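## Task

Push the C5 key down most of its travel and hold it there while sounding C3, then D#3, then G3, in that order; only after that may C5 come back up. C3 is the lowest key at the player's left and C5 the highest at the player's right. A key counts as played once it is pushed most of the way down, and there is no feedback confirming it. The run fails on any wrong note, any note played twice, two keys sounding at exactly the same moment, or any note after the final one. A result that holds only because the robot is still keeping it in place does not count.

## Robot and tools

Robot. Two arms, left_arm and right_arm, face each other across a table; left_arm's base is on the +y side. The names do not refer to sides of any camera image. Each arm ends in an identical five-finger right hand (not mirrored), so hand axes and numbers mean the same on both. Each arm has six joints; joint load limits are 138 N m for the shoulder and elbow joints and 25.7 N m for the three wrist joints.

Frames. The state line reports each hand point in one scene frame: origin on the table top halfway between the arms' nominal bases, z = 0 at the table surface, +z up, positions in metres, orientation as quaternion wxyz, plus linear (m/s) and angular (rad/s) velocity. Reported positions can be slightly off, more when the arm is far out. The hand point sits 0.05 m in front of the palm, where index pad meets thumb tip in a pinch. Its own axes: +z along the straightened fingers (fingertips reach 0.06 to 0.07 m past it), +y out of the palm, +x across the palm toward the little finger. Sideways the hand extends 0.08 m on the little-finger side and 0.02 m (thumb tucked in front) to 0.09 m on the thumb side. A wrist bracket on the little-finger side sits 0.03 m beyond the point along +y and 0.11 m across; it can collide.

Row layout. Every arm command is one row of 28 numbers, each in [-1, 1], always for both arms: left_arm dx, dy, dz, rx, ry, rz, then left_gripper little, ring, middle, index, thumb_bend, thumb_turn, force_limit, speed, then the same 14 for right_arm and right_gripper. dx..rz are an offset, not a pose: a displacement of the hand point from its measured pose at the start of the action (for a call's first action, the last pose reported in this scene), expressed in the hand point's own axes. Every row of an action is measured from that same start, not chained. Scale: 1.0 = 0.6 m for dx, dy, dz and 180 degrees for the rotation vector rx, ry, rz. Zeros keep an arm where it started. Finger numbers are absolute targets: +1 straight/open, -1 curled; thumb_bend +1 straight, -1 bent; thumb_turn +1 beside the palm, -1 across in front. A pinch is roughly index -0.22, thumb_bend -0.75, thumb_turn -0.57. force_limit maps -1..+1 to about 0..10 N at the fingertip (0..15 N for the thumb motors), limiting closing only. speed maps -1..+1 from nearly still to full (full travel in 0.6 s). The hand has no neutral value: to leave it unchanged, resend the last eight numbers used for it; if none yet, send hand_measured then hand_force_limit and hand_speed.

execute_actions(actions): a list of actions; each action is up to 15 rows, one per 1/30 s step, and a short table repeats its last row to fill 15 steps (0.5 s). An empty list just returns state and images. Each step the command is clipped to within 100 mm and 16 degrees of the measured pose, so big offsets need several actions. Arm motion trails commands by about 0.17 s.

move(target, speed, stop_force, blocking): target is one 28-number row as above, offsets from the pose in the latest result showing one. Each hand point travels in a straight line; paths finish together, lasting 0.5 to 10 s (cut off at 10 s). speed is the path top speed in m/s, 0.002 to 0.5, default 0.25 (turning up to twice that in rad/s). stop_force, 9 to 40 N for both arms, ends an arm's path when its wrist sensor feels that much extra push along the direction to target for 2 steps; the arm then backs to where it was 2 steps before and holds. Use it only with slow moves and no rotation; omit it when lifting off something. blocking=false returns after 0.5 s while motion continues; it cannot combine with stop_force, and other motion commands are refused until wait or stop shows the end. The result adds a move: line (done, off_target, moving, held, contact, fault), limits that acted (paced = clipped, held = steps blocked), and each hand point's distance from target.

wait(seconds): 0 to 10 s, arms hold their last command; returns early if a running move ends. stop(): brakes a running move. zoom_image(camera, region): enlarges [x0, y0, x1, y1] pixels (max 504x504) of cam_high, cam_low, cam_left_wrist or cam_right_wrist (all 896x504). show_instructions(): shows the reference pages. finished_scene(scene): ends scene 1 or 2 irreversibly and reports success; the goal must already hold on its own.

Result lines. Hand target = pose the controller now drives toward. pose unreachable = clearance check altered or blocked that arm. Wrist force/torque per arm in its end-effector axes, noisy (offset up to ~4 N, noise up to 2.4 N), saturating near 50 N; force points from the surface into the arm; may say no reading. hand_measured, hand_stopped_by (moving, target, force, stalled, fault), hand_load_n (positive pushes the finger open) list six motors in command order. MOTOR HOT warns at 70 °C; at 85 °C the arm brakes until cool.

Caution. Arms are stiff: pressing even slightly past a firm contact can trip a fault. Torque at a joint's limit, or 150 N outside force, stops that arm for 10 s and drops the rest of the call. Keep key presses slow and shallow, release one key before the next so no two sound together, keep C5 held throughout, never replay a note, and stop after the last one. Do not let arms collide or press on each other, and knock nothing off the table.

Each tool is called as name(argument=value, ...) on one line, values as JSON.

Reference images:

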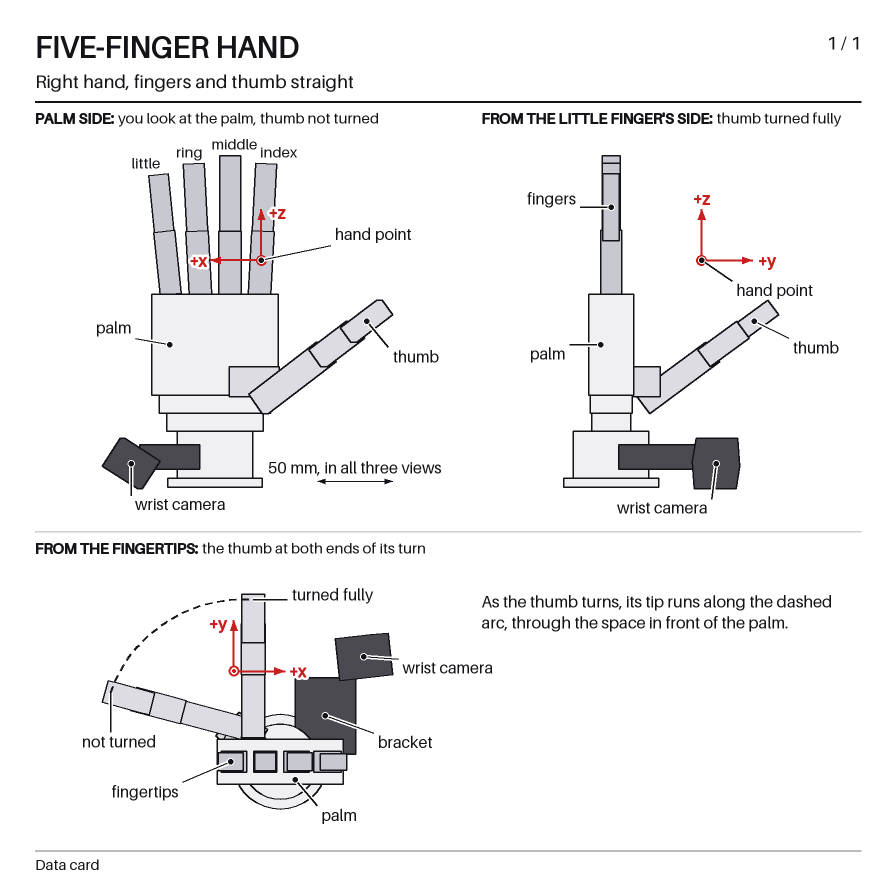

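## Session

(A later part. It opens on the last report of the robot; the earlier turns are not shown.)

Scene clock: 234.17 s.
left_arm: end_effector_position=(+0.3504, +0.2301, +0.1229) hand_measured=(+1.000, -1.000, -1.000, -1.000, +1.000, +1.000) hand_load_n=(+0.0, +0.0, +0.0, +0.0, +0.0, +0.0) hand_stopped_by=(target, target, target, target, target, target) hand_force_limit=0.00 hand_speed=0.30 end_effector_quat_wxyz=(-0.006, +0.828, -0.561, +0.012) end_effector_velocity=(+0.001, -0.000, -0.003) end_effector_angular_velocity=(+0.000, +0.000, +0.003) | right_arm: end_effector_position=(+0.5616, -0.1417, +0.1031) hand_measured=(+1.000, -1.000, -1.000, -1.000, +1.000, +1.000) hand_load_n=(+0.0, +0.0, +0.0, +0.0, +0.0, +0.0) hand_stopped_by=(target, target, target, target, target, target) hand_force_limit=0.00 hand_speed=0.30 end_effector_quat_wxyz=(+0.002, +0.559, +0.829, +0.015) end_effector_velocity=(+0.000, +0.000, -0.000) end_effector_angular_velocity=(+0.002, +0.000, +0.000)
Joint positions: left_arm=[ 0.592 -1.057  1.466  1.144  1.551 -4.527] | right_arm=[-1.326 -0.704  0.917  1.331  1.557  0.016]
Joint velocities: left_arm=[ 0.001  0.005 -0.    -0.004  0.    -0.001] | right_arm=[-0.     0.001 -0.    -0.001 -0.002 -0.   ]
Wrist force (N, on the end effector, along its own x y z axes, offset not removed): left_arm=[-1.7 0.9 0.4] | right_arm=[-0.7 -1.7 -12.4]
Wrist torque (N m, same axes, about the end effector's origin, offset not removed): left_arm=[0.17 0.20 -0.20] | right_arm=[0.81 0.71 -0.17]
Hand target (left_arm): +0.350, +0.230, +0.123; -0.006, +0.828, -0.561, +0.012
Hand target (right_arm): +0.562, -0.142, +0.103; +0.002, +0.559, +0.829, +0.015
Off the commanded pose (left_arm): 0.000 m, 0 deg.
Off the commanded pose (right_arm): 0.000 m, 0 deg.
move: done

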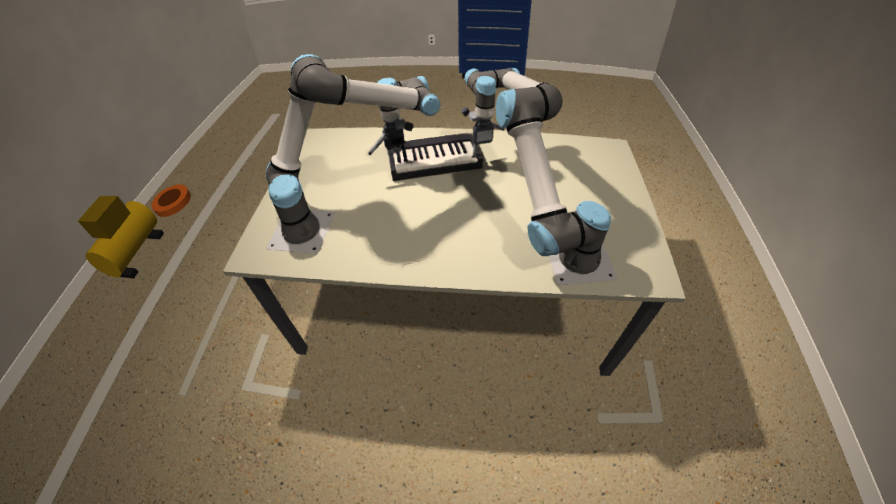

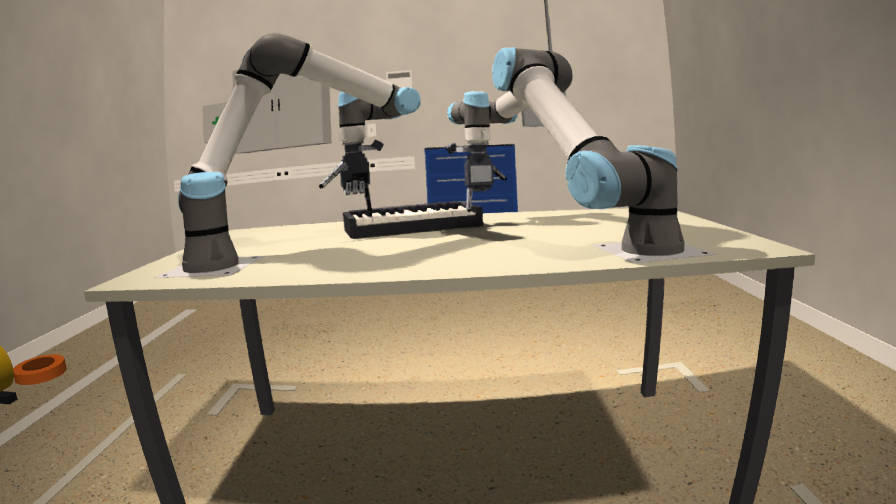

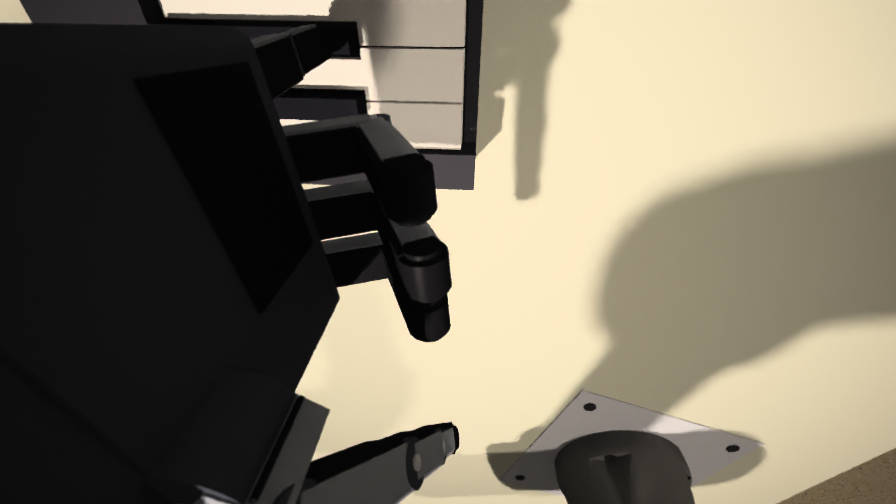

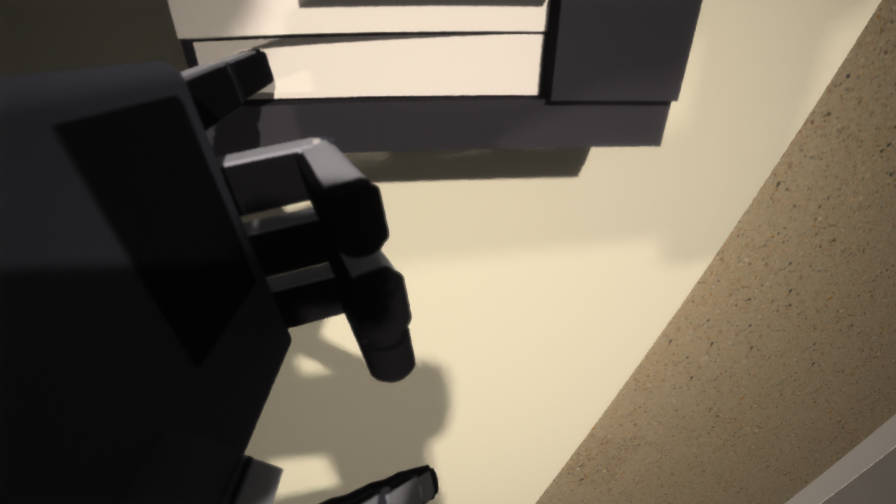

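move(target=[0,0,0.033,0,0,0,1,-1,-1,-1,1,1,0,0.3,0,0,0,0,0,0,1,-1,-1,-1,1,1,0,0.3], speed=0.005, stop_force=9)

zoom_image(camera="cam_low", region=[335, 185, 415, 240])

zoom_image(camera="cam_left_wrist", region=[240, 0, 420, 120])

Scene clock: 242.23 s.
left_arm: end_effector_position=(+0.3507, +0.2301, +0.1118) hand_measured=(+1.000, -1.000, -1.000, -1.000, +1.000, +1.000) hand_load_n=(-2.0, +0.0, +0.0, +0.0, +0.0, +0.0) hand_stopped_by=(target, target, target, target, target, target) hand_force_limit=0.00 hand_speed=0.30 end_effector_quat_wxyz=(-0.006, +0.828, -0.561, +0.012) end_effector_velocity=(-0.001, +0.001, +0.001) end_effector_angular_velocity=(+0.004, +0.003, -0.001) | right_arm: end_effector_position=(+0.5616, -0.1417, +0.1031) hand_measured=(+1.000, -1.000, -1.000, -1.000, +1.000, +1.000) hand_load_n=(+0.0, +0.0, +0.0, +0.0, +0.0, +0.0) hand_stopped_by=(target, target, target, target, target, target) hand_force_limit=0.00 hand_speed=0.30 end_effector_quat_wxyz=(+0.002, +0.559, +0.829, +0.015) end_effector_velocity=(+0.000, -0.000, -0.000) end_effector_angular_velocity=(-0.001, +0.001, -0.000)
Joint positions: left_arm=[ 0.593 -1.045  1.479  1.12   1.551 -4.526] | right_arm=[-1.326 -0.704  0.917  1.331  1.557  0.016]
Joint velocities: left_arm=[-0.001  0.001 -0.     0.005  0.     0.001] | right_arm=[-0.     0.     0.     0.001  0.001 -0.   ]
Wrist force (N, on the end effector, along its own x y z axes, offset not removed): left_arm=[-1.8 2.1 -17.1] | right_arm=[0.0 -0.9 -6.9]
Wrist torque (N m, same axes, about the end effector's origin, offset not removed): left_arm=[1.04 1.45 -0.10] | right_arm=[0.63 0.56 -0.06]
Hand target (left_arm): +0.351, +0.230, +0.112; -0.006, +0.828, -0.561, +0.012
Hand target (right_arm): +0.562, -0.142, +0.103; +0.002, +0.559, +0.829, +0.015
Off the commanded pose (left_arm): 0.009 m, 0 deg.
Off the commanded pose (right_arm): 0.000 m, 0 deg.
move: contact (left_arm)

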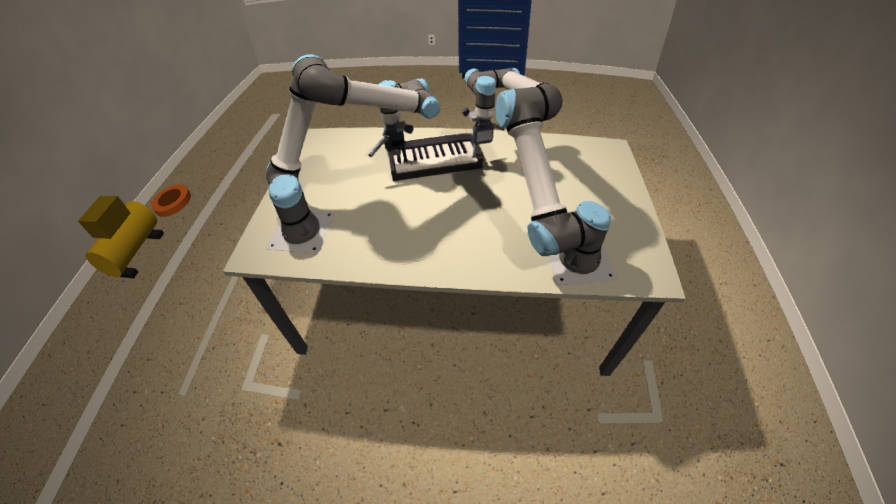

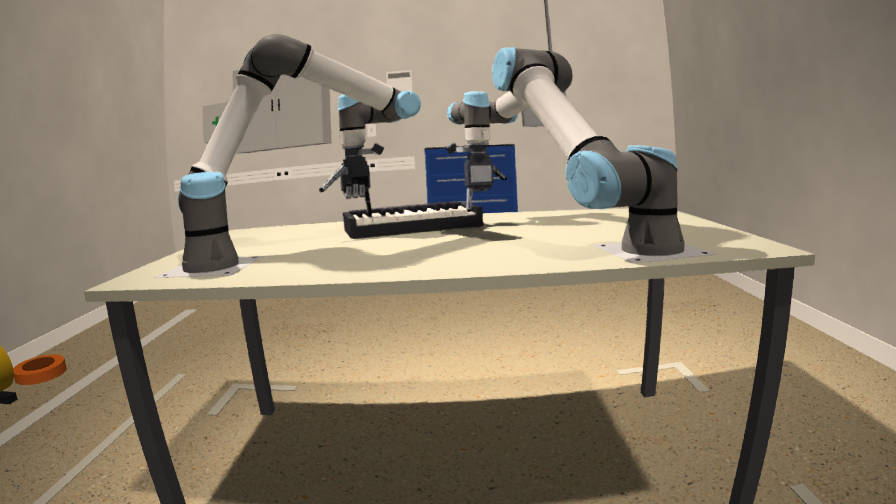

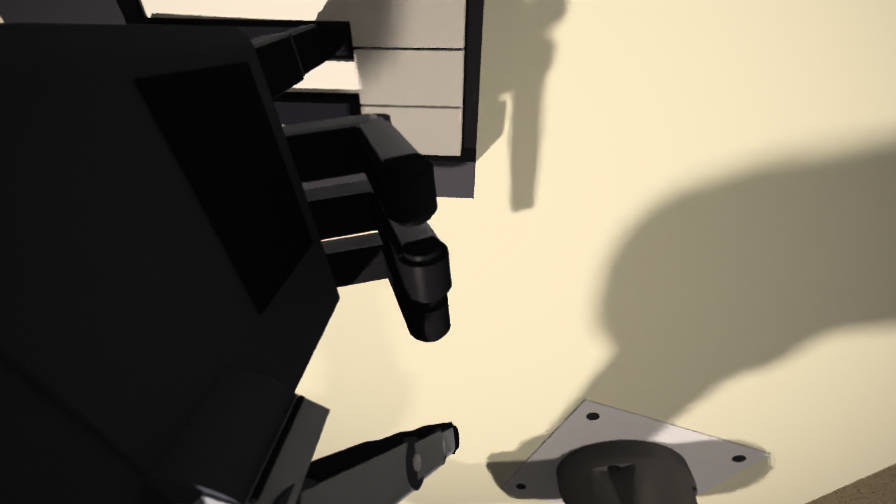

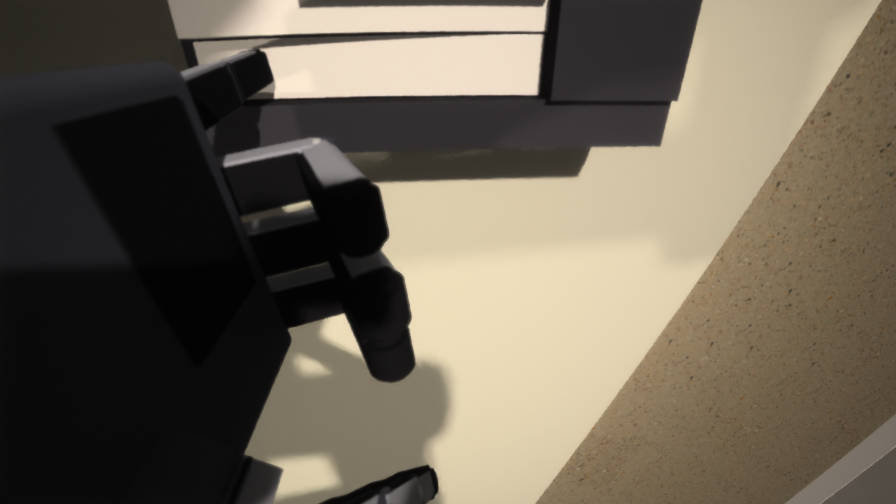

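Region (335, 185, 415, 240) of cam_low's 896x504 image, scaled by 6.300, with more detail than that image has; it fills the top 346 rows of this view, and the rest is white.

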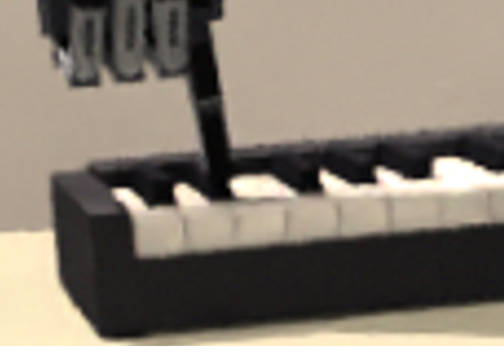

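Region (240, 0, 420, 120) of cam_left_wrist's 896x504 image, scaled by 2.800, with more detail than that image has.

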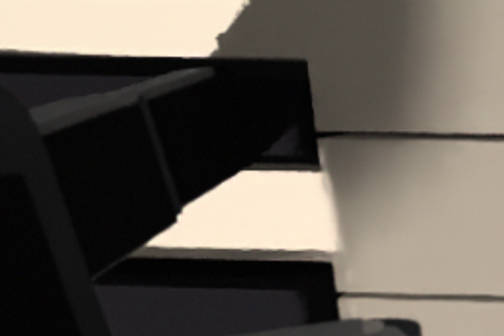

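move(target=[0,0,-0.024,0,0,0,1,-1,-1,-1,1,1,0,0.3,0,0,0,0,0,0,1,-1,-1,-1,1,1,0,0.3], speed=0.04)

move(target=[0.092,0.067,0,0,0,0,1,-1,-1,-1,1,1,0,0.3,0,0,0,0,0,0,1,-1,-1,-1,1,1,0,0.3], speed=0.08)

zoom_image(camera="cam_low", region=[330, 170, 500, 250])

zoom_image(camera="cam_left_wrist", region=[200, 0, 420, 130])

Scene clock: 262.37 s.
left_arm: end_effector_position=(+0.3503, +0.2301, +0.1259) hand_measured=(+1.000, -1.000, -1.000, -1.000, +1.000, +1.000) hand_load_n=(+0.0, +0.0, +0.0, +0.0, +0.0, +0.0) hand_stopped_by=(target, target, target, target, target, target) hand_force_limit=0.00 hand_speed=0.30 end_effector_quat_wxyz=(-0.006, +0.828, -0.561, +0.012) end_effector_velocity=(-0.001, -0.000, +0.003) end_effector_angular_velocity=(-0.000, +0.001, -0.004) | right_arm: end_effector_position=(+0.5616, -0.1417, +0.1031) hand_measured=(+1.000, -1.000, -1.000, -1.000, +1.000, +1.000) hand_load_n=(+0.0, +0.0, +0.0, +0.0, +0.0, +0.0) hand_stopped_by=(target, target, target, target, target, target) hand_force_limit=0.00 hand_speed=0.30 end_effector_quat_wxyz=(+0.002, +0.559, +0.829, +0.015) end_effector_velocity=(-0.000, +0.000, +0.000) end_effector_angular_velocity=(+0.001, -0.001, +0.000)
Joint positions: left_arm=[ 0.592 -1.059  1.462  1.151  1.551 -4.527] | right_arm=[-1.326 -0.704  0.917  1.331  1.557  0.016]
Joint velocities: left_arm=[-0.001 -0.003 -0.003  0.006  0.001  0.002] | right_arm=[ 0.    -0.001  0.    -0.001 -0.001  0.   ]
Wrist force (N, on the end effector, along its own x y z axes, offset not removed): left_arm=[-1.7 2.2 -0.3] | right_arm=[-0.9 -0.9 -5.1]
Wrist torque (N m, same axes, about the end effector's origin, offset not removed): left_arm=[0.35 0.16 -0.12] | right_arm=[0.45 0.49 -0.11]
Hand target (left_arm): +0.350, +0.230, +0.126; -0.006, +0.828, -0.561, +0.012
Hand target (right_arm): +0.562, -0.142, +0.103; +0.002, +0.559, +0.829, +0.015
Off the commanded pose (left_arm): 0.000 m, 0 deg.
Off the commanded pose (right_arm): 0.000 m, 0 deg.
move: done

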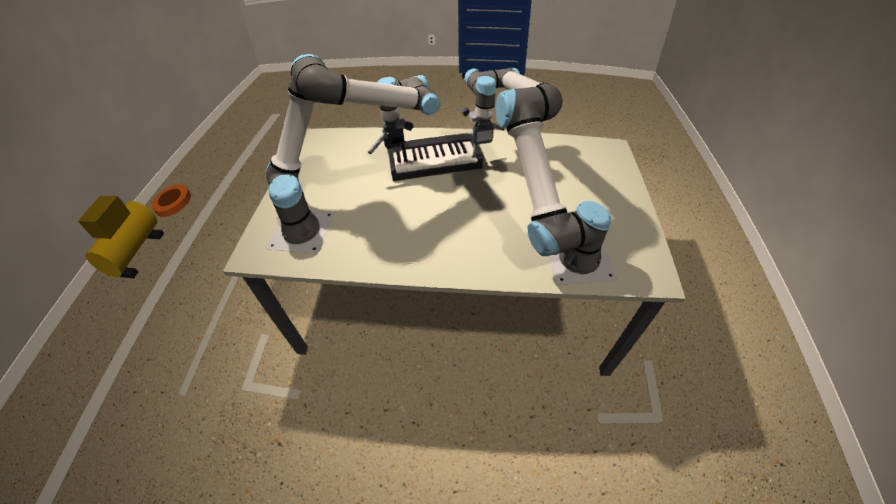

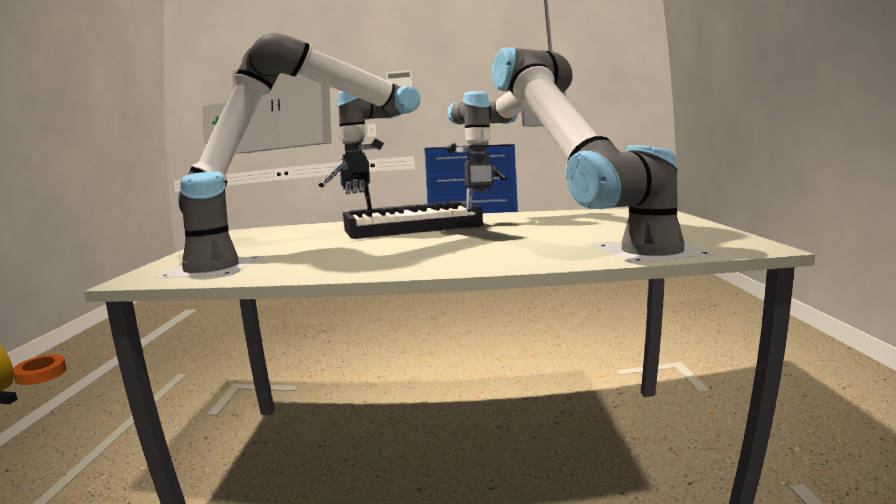

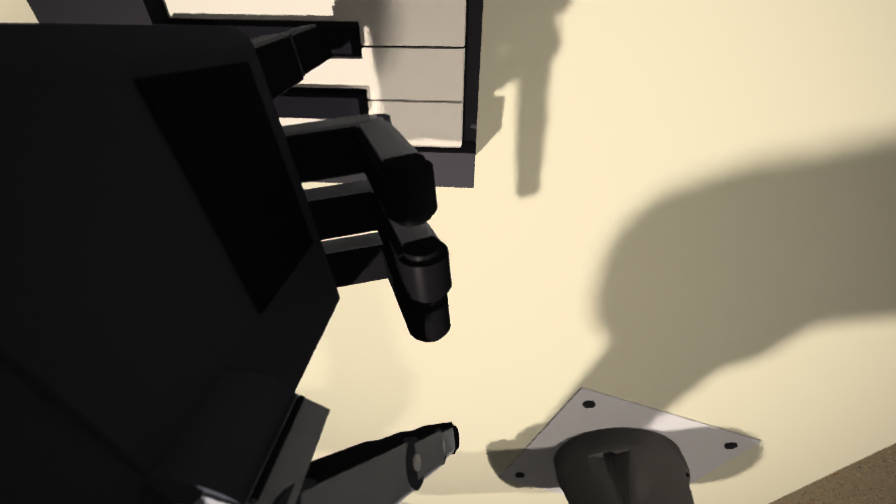

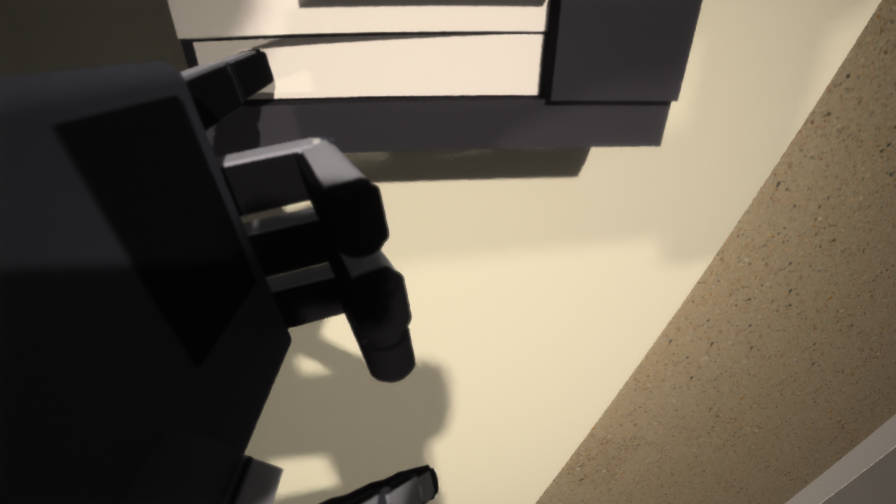

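Scene clock: 263.73 s.
left_arm: end_effector_position=(+0.3335, +0.1642, +0.1257) hand_measured=(+1.000, -1.000, -1.000, -1.000, +1.000, +1.000) hand_load_n=(+0.0, +0.0, +0.0, +0.0, +0.0, +0.0) hand_stopped_by=(target, target, target, target, target, target) hand_force_limit=0.00 hand_speed=0.30 end_effector_quat_wxyz=(-0.006, +0.828, -0.561, +0.012) end_effector_velocity=(-0.000, -0.002, -0.001) end_effector_angular_velocity=(+0.002, +0.001, +0.000) | right_arm: end_effector_position=(+0.5616, -0.1417, +0.1031) hand_measured=(+1.000, -1.000, -1.000, -1.000, +1.000, +1.000) hand_load_n=(+0.0, +0.0, +0.0, +0.0, +0.0, +0.0) hand_stopped_by=(target, target, target, target, target, target) hand_force_limit=0.00 hand_speed=0.30 end_effector_quat_wxyz=(+0.002, +0.559, +0.829, +0.015) end_effector_velocity=(-0.000, +0.000, -0.000) end_effector_angular_velocity=(+0.001, +0.001, -0.001)
Joint positions: left_arm=[ 0.495 -0.979  1.334  1.201  1.55  -4.624] | right_arm=[-1.326 -0.704  0.917  1.331  1.557  0.016]
Joint velocities: left_arm=[-0.003  0.005 -0.006  0.003 -0.    -0.003] | right_arm=[-0.     0.     0.    -0.    -0.001  0.001]
Wrist force (N, on the end effector, along its own x y z axes, offset not removed): left_arm=[-1.6 2.1 1.3] | right_arm=[-1.3 -1.0 -7.7]
Wrist torque (N m, same axes, about the end effector's origin, offset not removed): left_arm=[0.25 0.10 -0.13] | right_arm=[0.61 0.66 -0.28]
Hand target (left_arm): +0.333, +0.164, +0.126; -0.006, +0.828, -0.561, +0.012
Hand target (right_arm): +0.562, -0.142, +0.103; +0.002, +0.559, +0.829, +0.015
Off the commanded pose (left_arm): 0.000 m, 0 deg.
Off the commanded pose (right_arm): 0.000 m, 0 deg.
move: done

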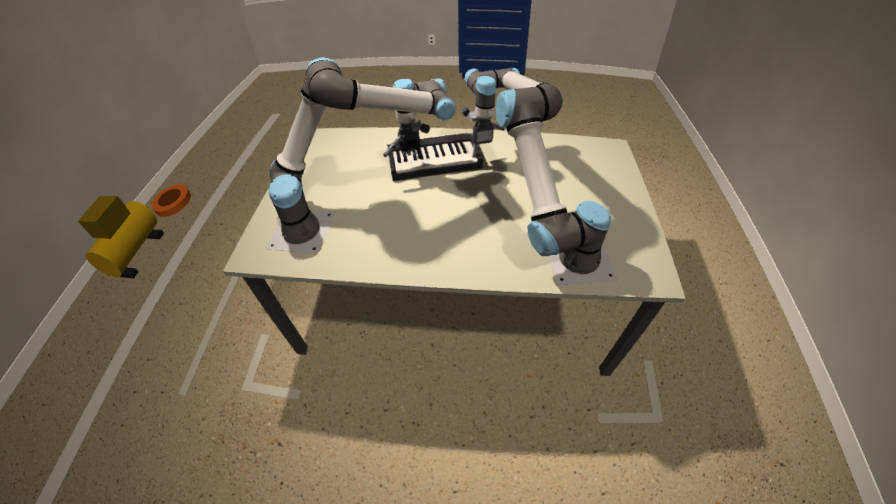

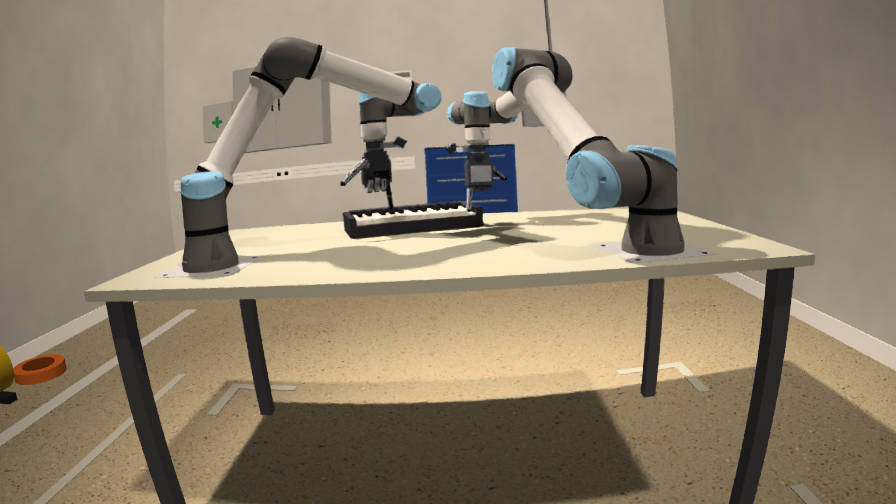

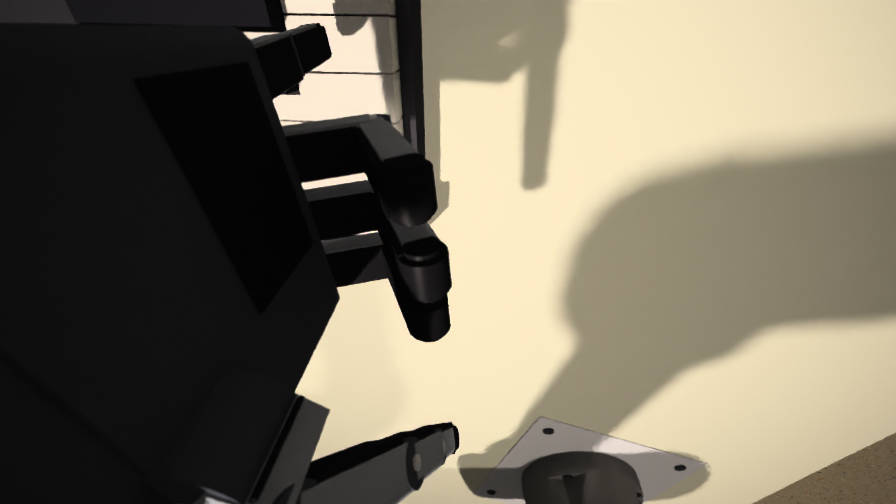

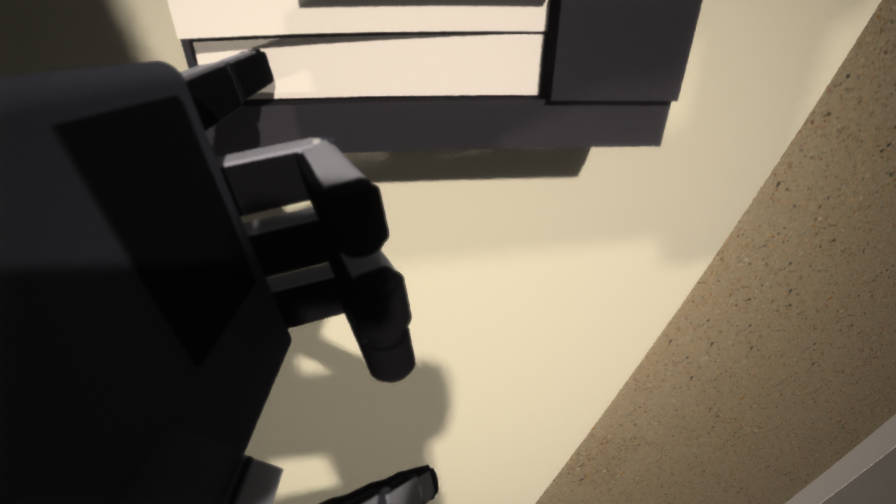

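Region (330, 170, 500, 250) of cam_low's 896x504 image, scaled by 2.965, with more detail than that image has; it fills the top 237 rows of this view, and the rest is white.

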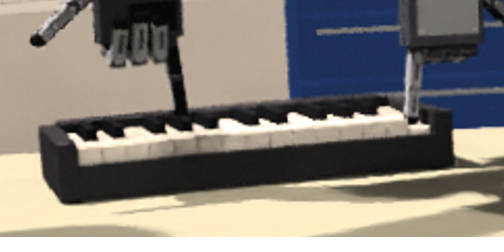

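Region (200, 0, 420, 130) of cam_left_wrist's 896x504 image, scaled by 2.291, with more detail than that image has; it fills the top 298 rows of this view, and the rest is white.

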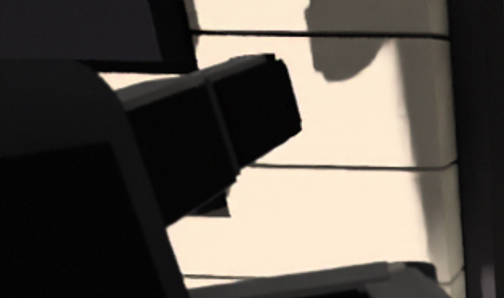

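move(target=[-0.0035,0.013,0.026,0,0,0,1,-1,-1,-1,1,1,0,0.3,0,0,0,0,0,0,1,-1,-1,-1,1,1,0,0.3], speed=0.03)

zoom_image(camera="cam_left_wrist", region=[200, 0, 420, 130])

zoom_image(camera="cam_low", region=[335, 185, 425, 240])

Scene clock: 271.73 s.
left_arm: end_effector_position=(+0.3260, +0.1632, +0.1103) hand_measured=(+1.000, -1.000, -1.000, -1.000, +1.000, +1.000) hand_load_n=(+0.0, +0.0, +0.0, +0.0, +0.0, +0.0) hand_stopped_by=(target, target, target, target, target, target) hand_force_limit=0.00 hand_speed=0.30 end_effector_quat_wxyz=(-0.006, +0.828, -0.561, +0.012) end_effector_velocity=(-0.001, -0.000, -0.003) end_effector_angular_velocity=(+0.000, -0.000, -0.000) | right_arm: end_effector_position=(+0.5616, -0.1417, +0.1031) hand_measured=(+1.000, -1.000, -1.000, -1.000, +1.000, +1.000) hand_load_n=(+0.0, +0.0, +0.0, +0.0, +0.0, +0.0) hand_stopped_by=(target, target, target, target, target, target) hand_force_limit=0.00 hand_speed=0.30 end_effector_quat_wxyz=(+0.002, +0.559, +0.829, +0.015) end_effector_velocity=(+0.000, -0.000, +0.001) end_effector_angular_velocity=(-0.000, -0.001, -0.000)
Joint positions: left_arm=[ 0.481 -0.975  1.37   1.162  1.55  -4.638] | right_arm=[-1.326 -0.704  0.917  1.331  1.557  0.016]
Joint velocities: left_arm=[-0.002  0.001  0.006 -0.007 -0.    -0.002] | right_arm=[ 0.    -0.001 -0.     0.     0.001  0.   ]
Wrist force (N, on the end effector, along its own x y z axes, offset not removed): left_arm=[-1.2 2.2 -1.2] | right_arm=[0.7 -2.6 -8.7]
Wrist torque (N m, same axes, about the end effector's origin, offset not removed): left_arm=[0.47 0.14 -0.15] | right_arm=[0.31 0.52 -0.17]
Hand target (left_arm): +0.326, +0.163, +0.110; -0.006, +0.828, -0.561, +0.012
Hand target (right_arm): +0.562, -0.142, +0.103; +0.002, +0.559, +0.829, +0.015
Off the commanded pose (left_arm): 0.000 m, 0 deg.
Off the commanded pose (right_arm): 0.000 m, 0 deg.
move: done

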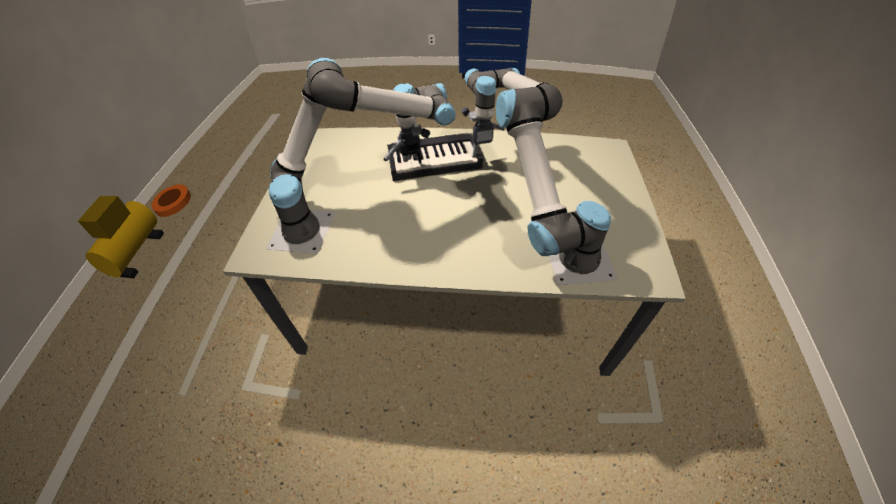

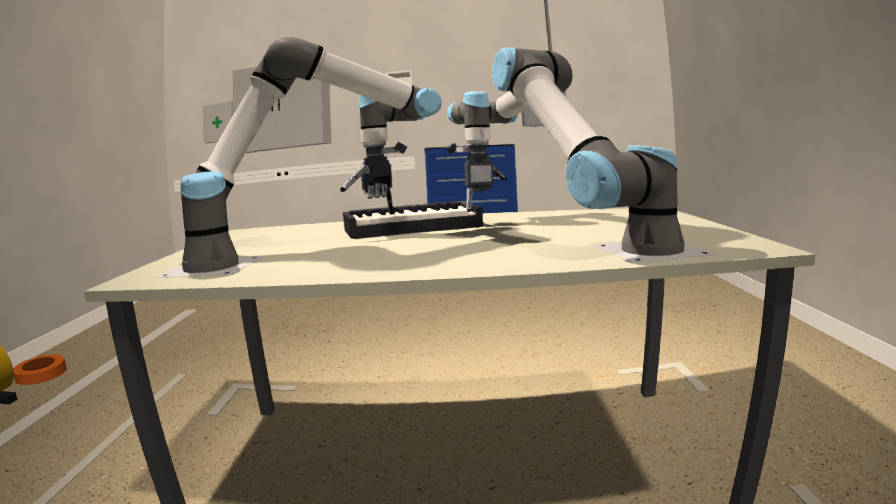

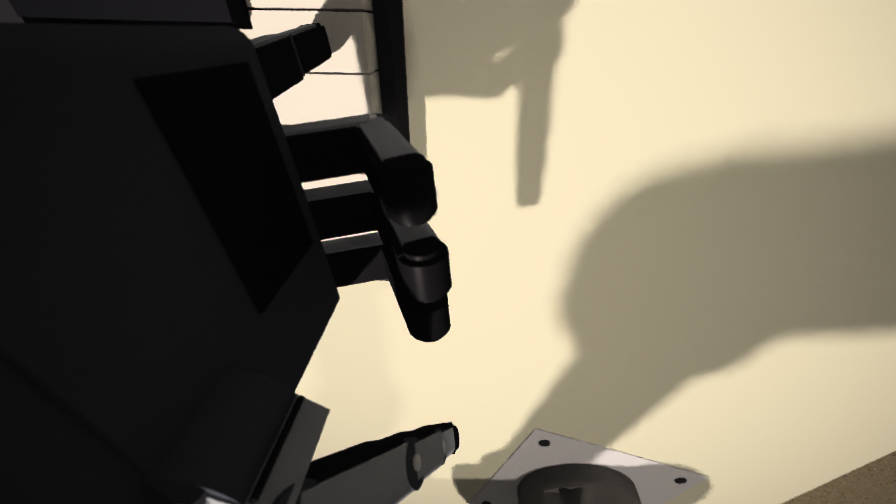

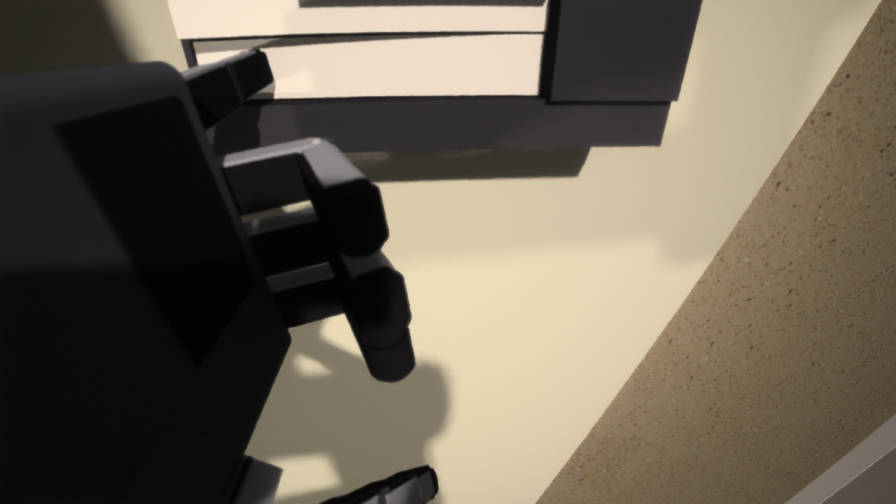

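Region (200, 0, 420, 130) of cam_left_wrist's 896x504 image, scaled by 2.291, with more detail than that image has; it fills the top 298 rows of this view, and the rest is white.

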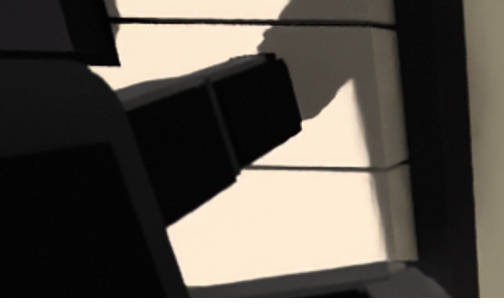

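Region (335, 185, 425, 240) of cam_low's 896x504 image, scaled by 5.600, with more detail than that image has.

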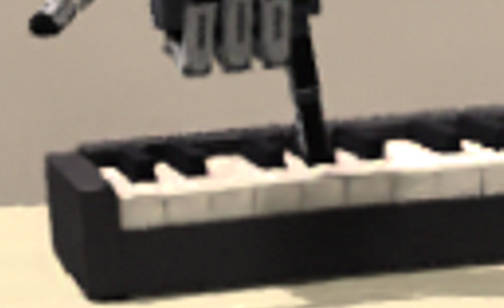

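Centered over G3 (5th white key). Press.

move(target=[0,0,0.03,0,0,0,1,-1,-1,-1,1,1,0,0.3,0,0,0,0,0,0,1,-1,-1,-1,1,1,0,0.3], speed=0.005, stop_force=9)

zoom_image(camera="cam_low", region=[330, 170, 500, 250])

Scene clock: 285.50 s.
left_arm: end_effector_position=(+0.3262, +0.1633, +0.0972) hand_measured=(+1.000, -1.000, -1.000, -1.000, +1.000, +1.000) hand_load_n=(-1.5, +0.0, +0.0, +0.0, +0.0, +0.0) hand_stopped_by=(target, target, target, target, target, target) hand_force_limit=0.00 hand_speed=0.30 end_effector_quat_wxyz=(-0.006, +0.828, -0.561, +0.011) end_effector_velocity=(-0.000, +0.002, +0.000) end_effector_angular_velocity=(+0.005, +0.003, +0.001) | right_arm: end_effector_position=(+0.5616, -0.1417, +0.1031) hand_measured=(+1.000, -1.000, -1.000, -1.000, +1.000, +1.000) hand_load_n=(+0.0, +0.0, +0.0, +0.0, +0.0, +0.0) hand_stopped_by=(target, target, target, target, target, target) hand_force_limit=0.00 hand_speed=0.30 end_effector_quat_wxyz=(+0.002, +0.559, +0.829, +0.015) end_effector_velocity=(-0.001, +0.000, -0.000) end_effector_angular_velocity=(-0.001, +0.000, +0.001)
Joint positions: left_arm=[ 0.481 -0.962  1.385  1.134  1.55  -4.638] | right_arm=[-1.326 -0.704  0.917  1.331  1.557  0.016]
Joint velocities: left_arm=[0.002 0.001 0.    0.005 0.    0.   ] | right_arm=[ 0.001 -0.     0.     0.     0.001  0.   ]
Wrist force (N, on the end effector, along its own x y z axes, offset not removed): left_arm=[-1.4 2.8 -13.8] | right_arm=[-0.1 -1.8 -9.3]
Wrist torque (N m, same axes, about the end effector's origin, offset not removed): left_arm=[1.04 1.06 -0.18] | right_arm=[0.63 0.43 -0.21]
Hand target (left_arm): +0.326, +0.163, +0.098; -0.006, +0.828, -0.561, +0.012
Hand target (right_arm): +0.562, -0.142, +0.103; +0.002, +0.559, +0.829, +0.015
Off the commanded pose (left_arm): 0.005 m, 0 deg.
Off the commanded pose (right_arm): 0.000 m, 0 deg.
move: contact (left_arm)

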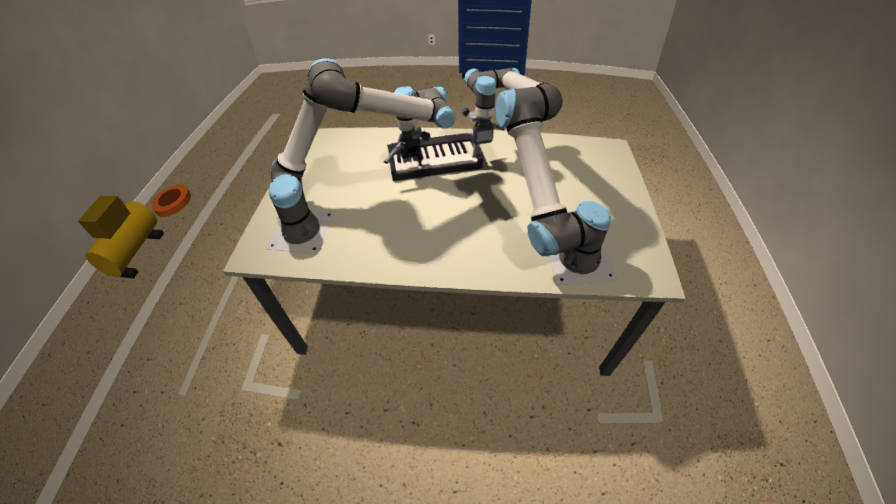

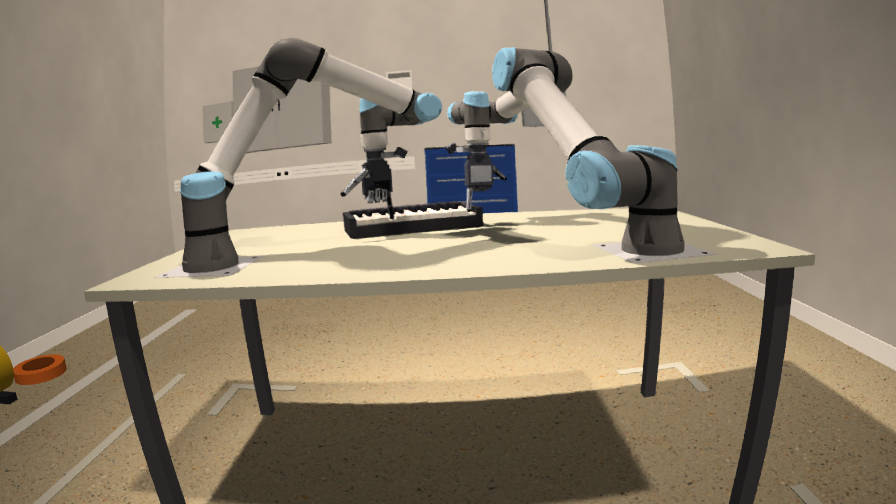

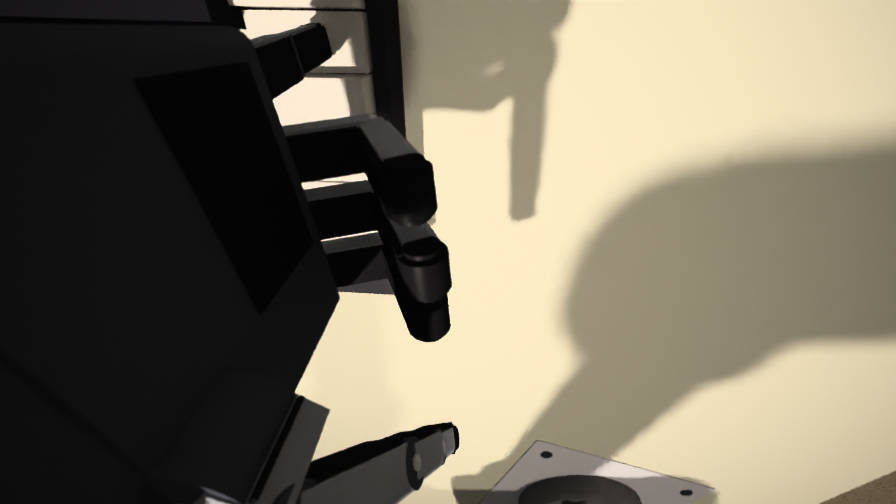

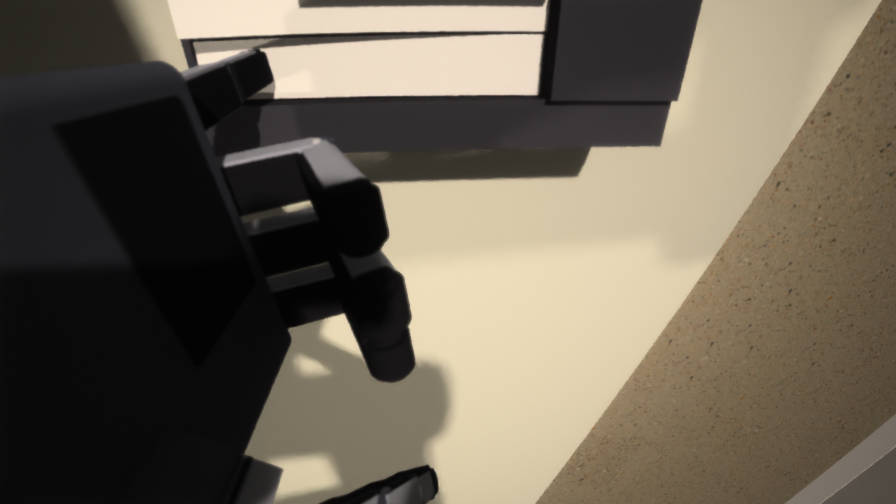

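Region (330, 170, 500, 250) of cam_low's 896x504 image, scaled by 2.965, with more detail than that image has; it fills the top 237 rows of this view, and the rest is white.

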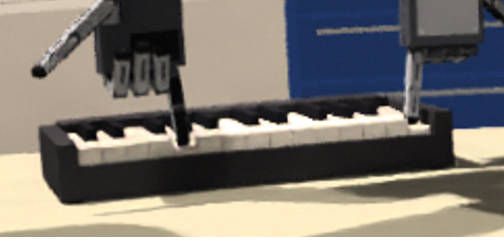

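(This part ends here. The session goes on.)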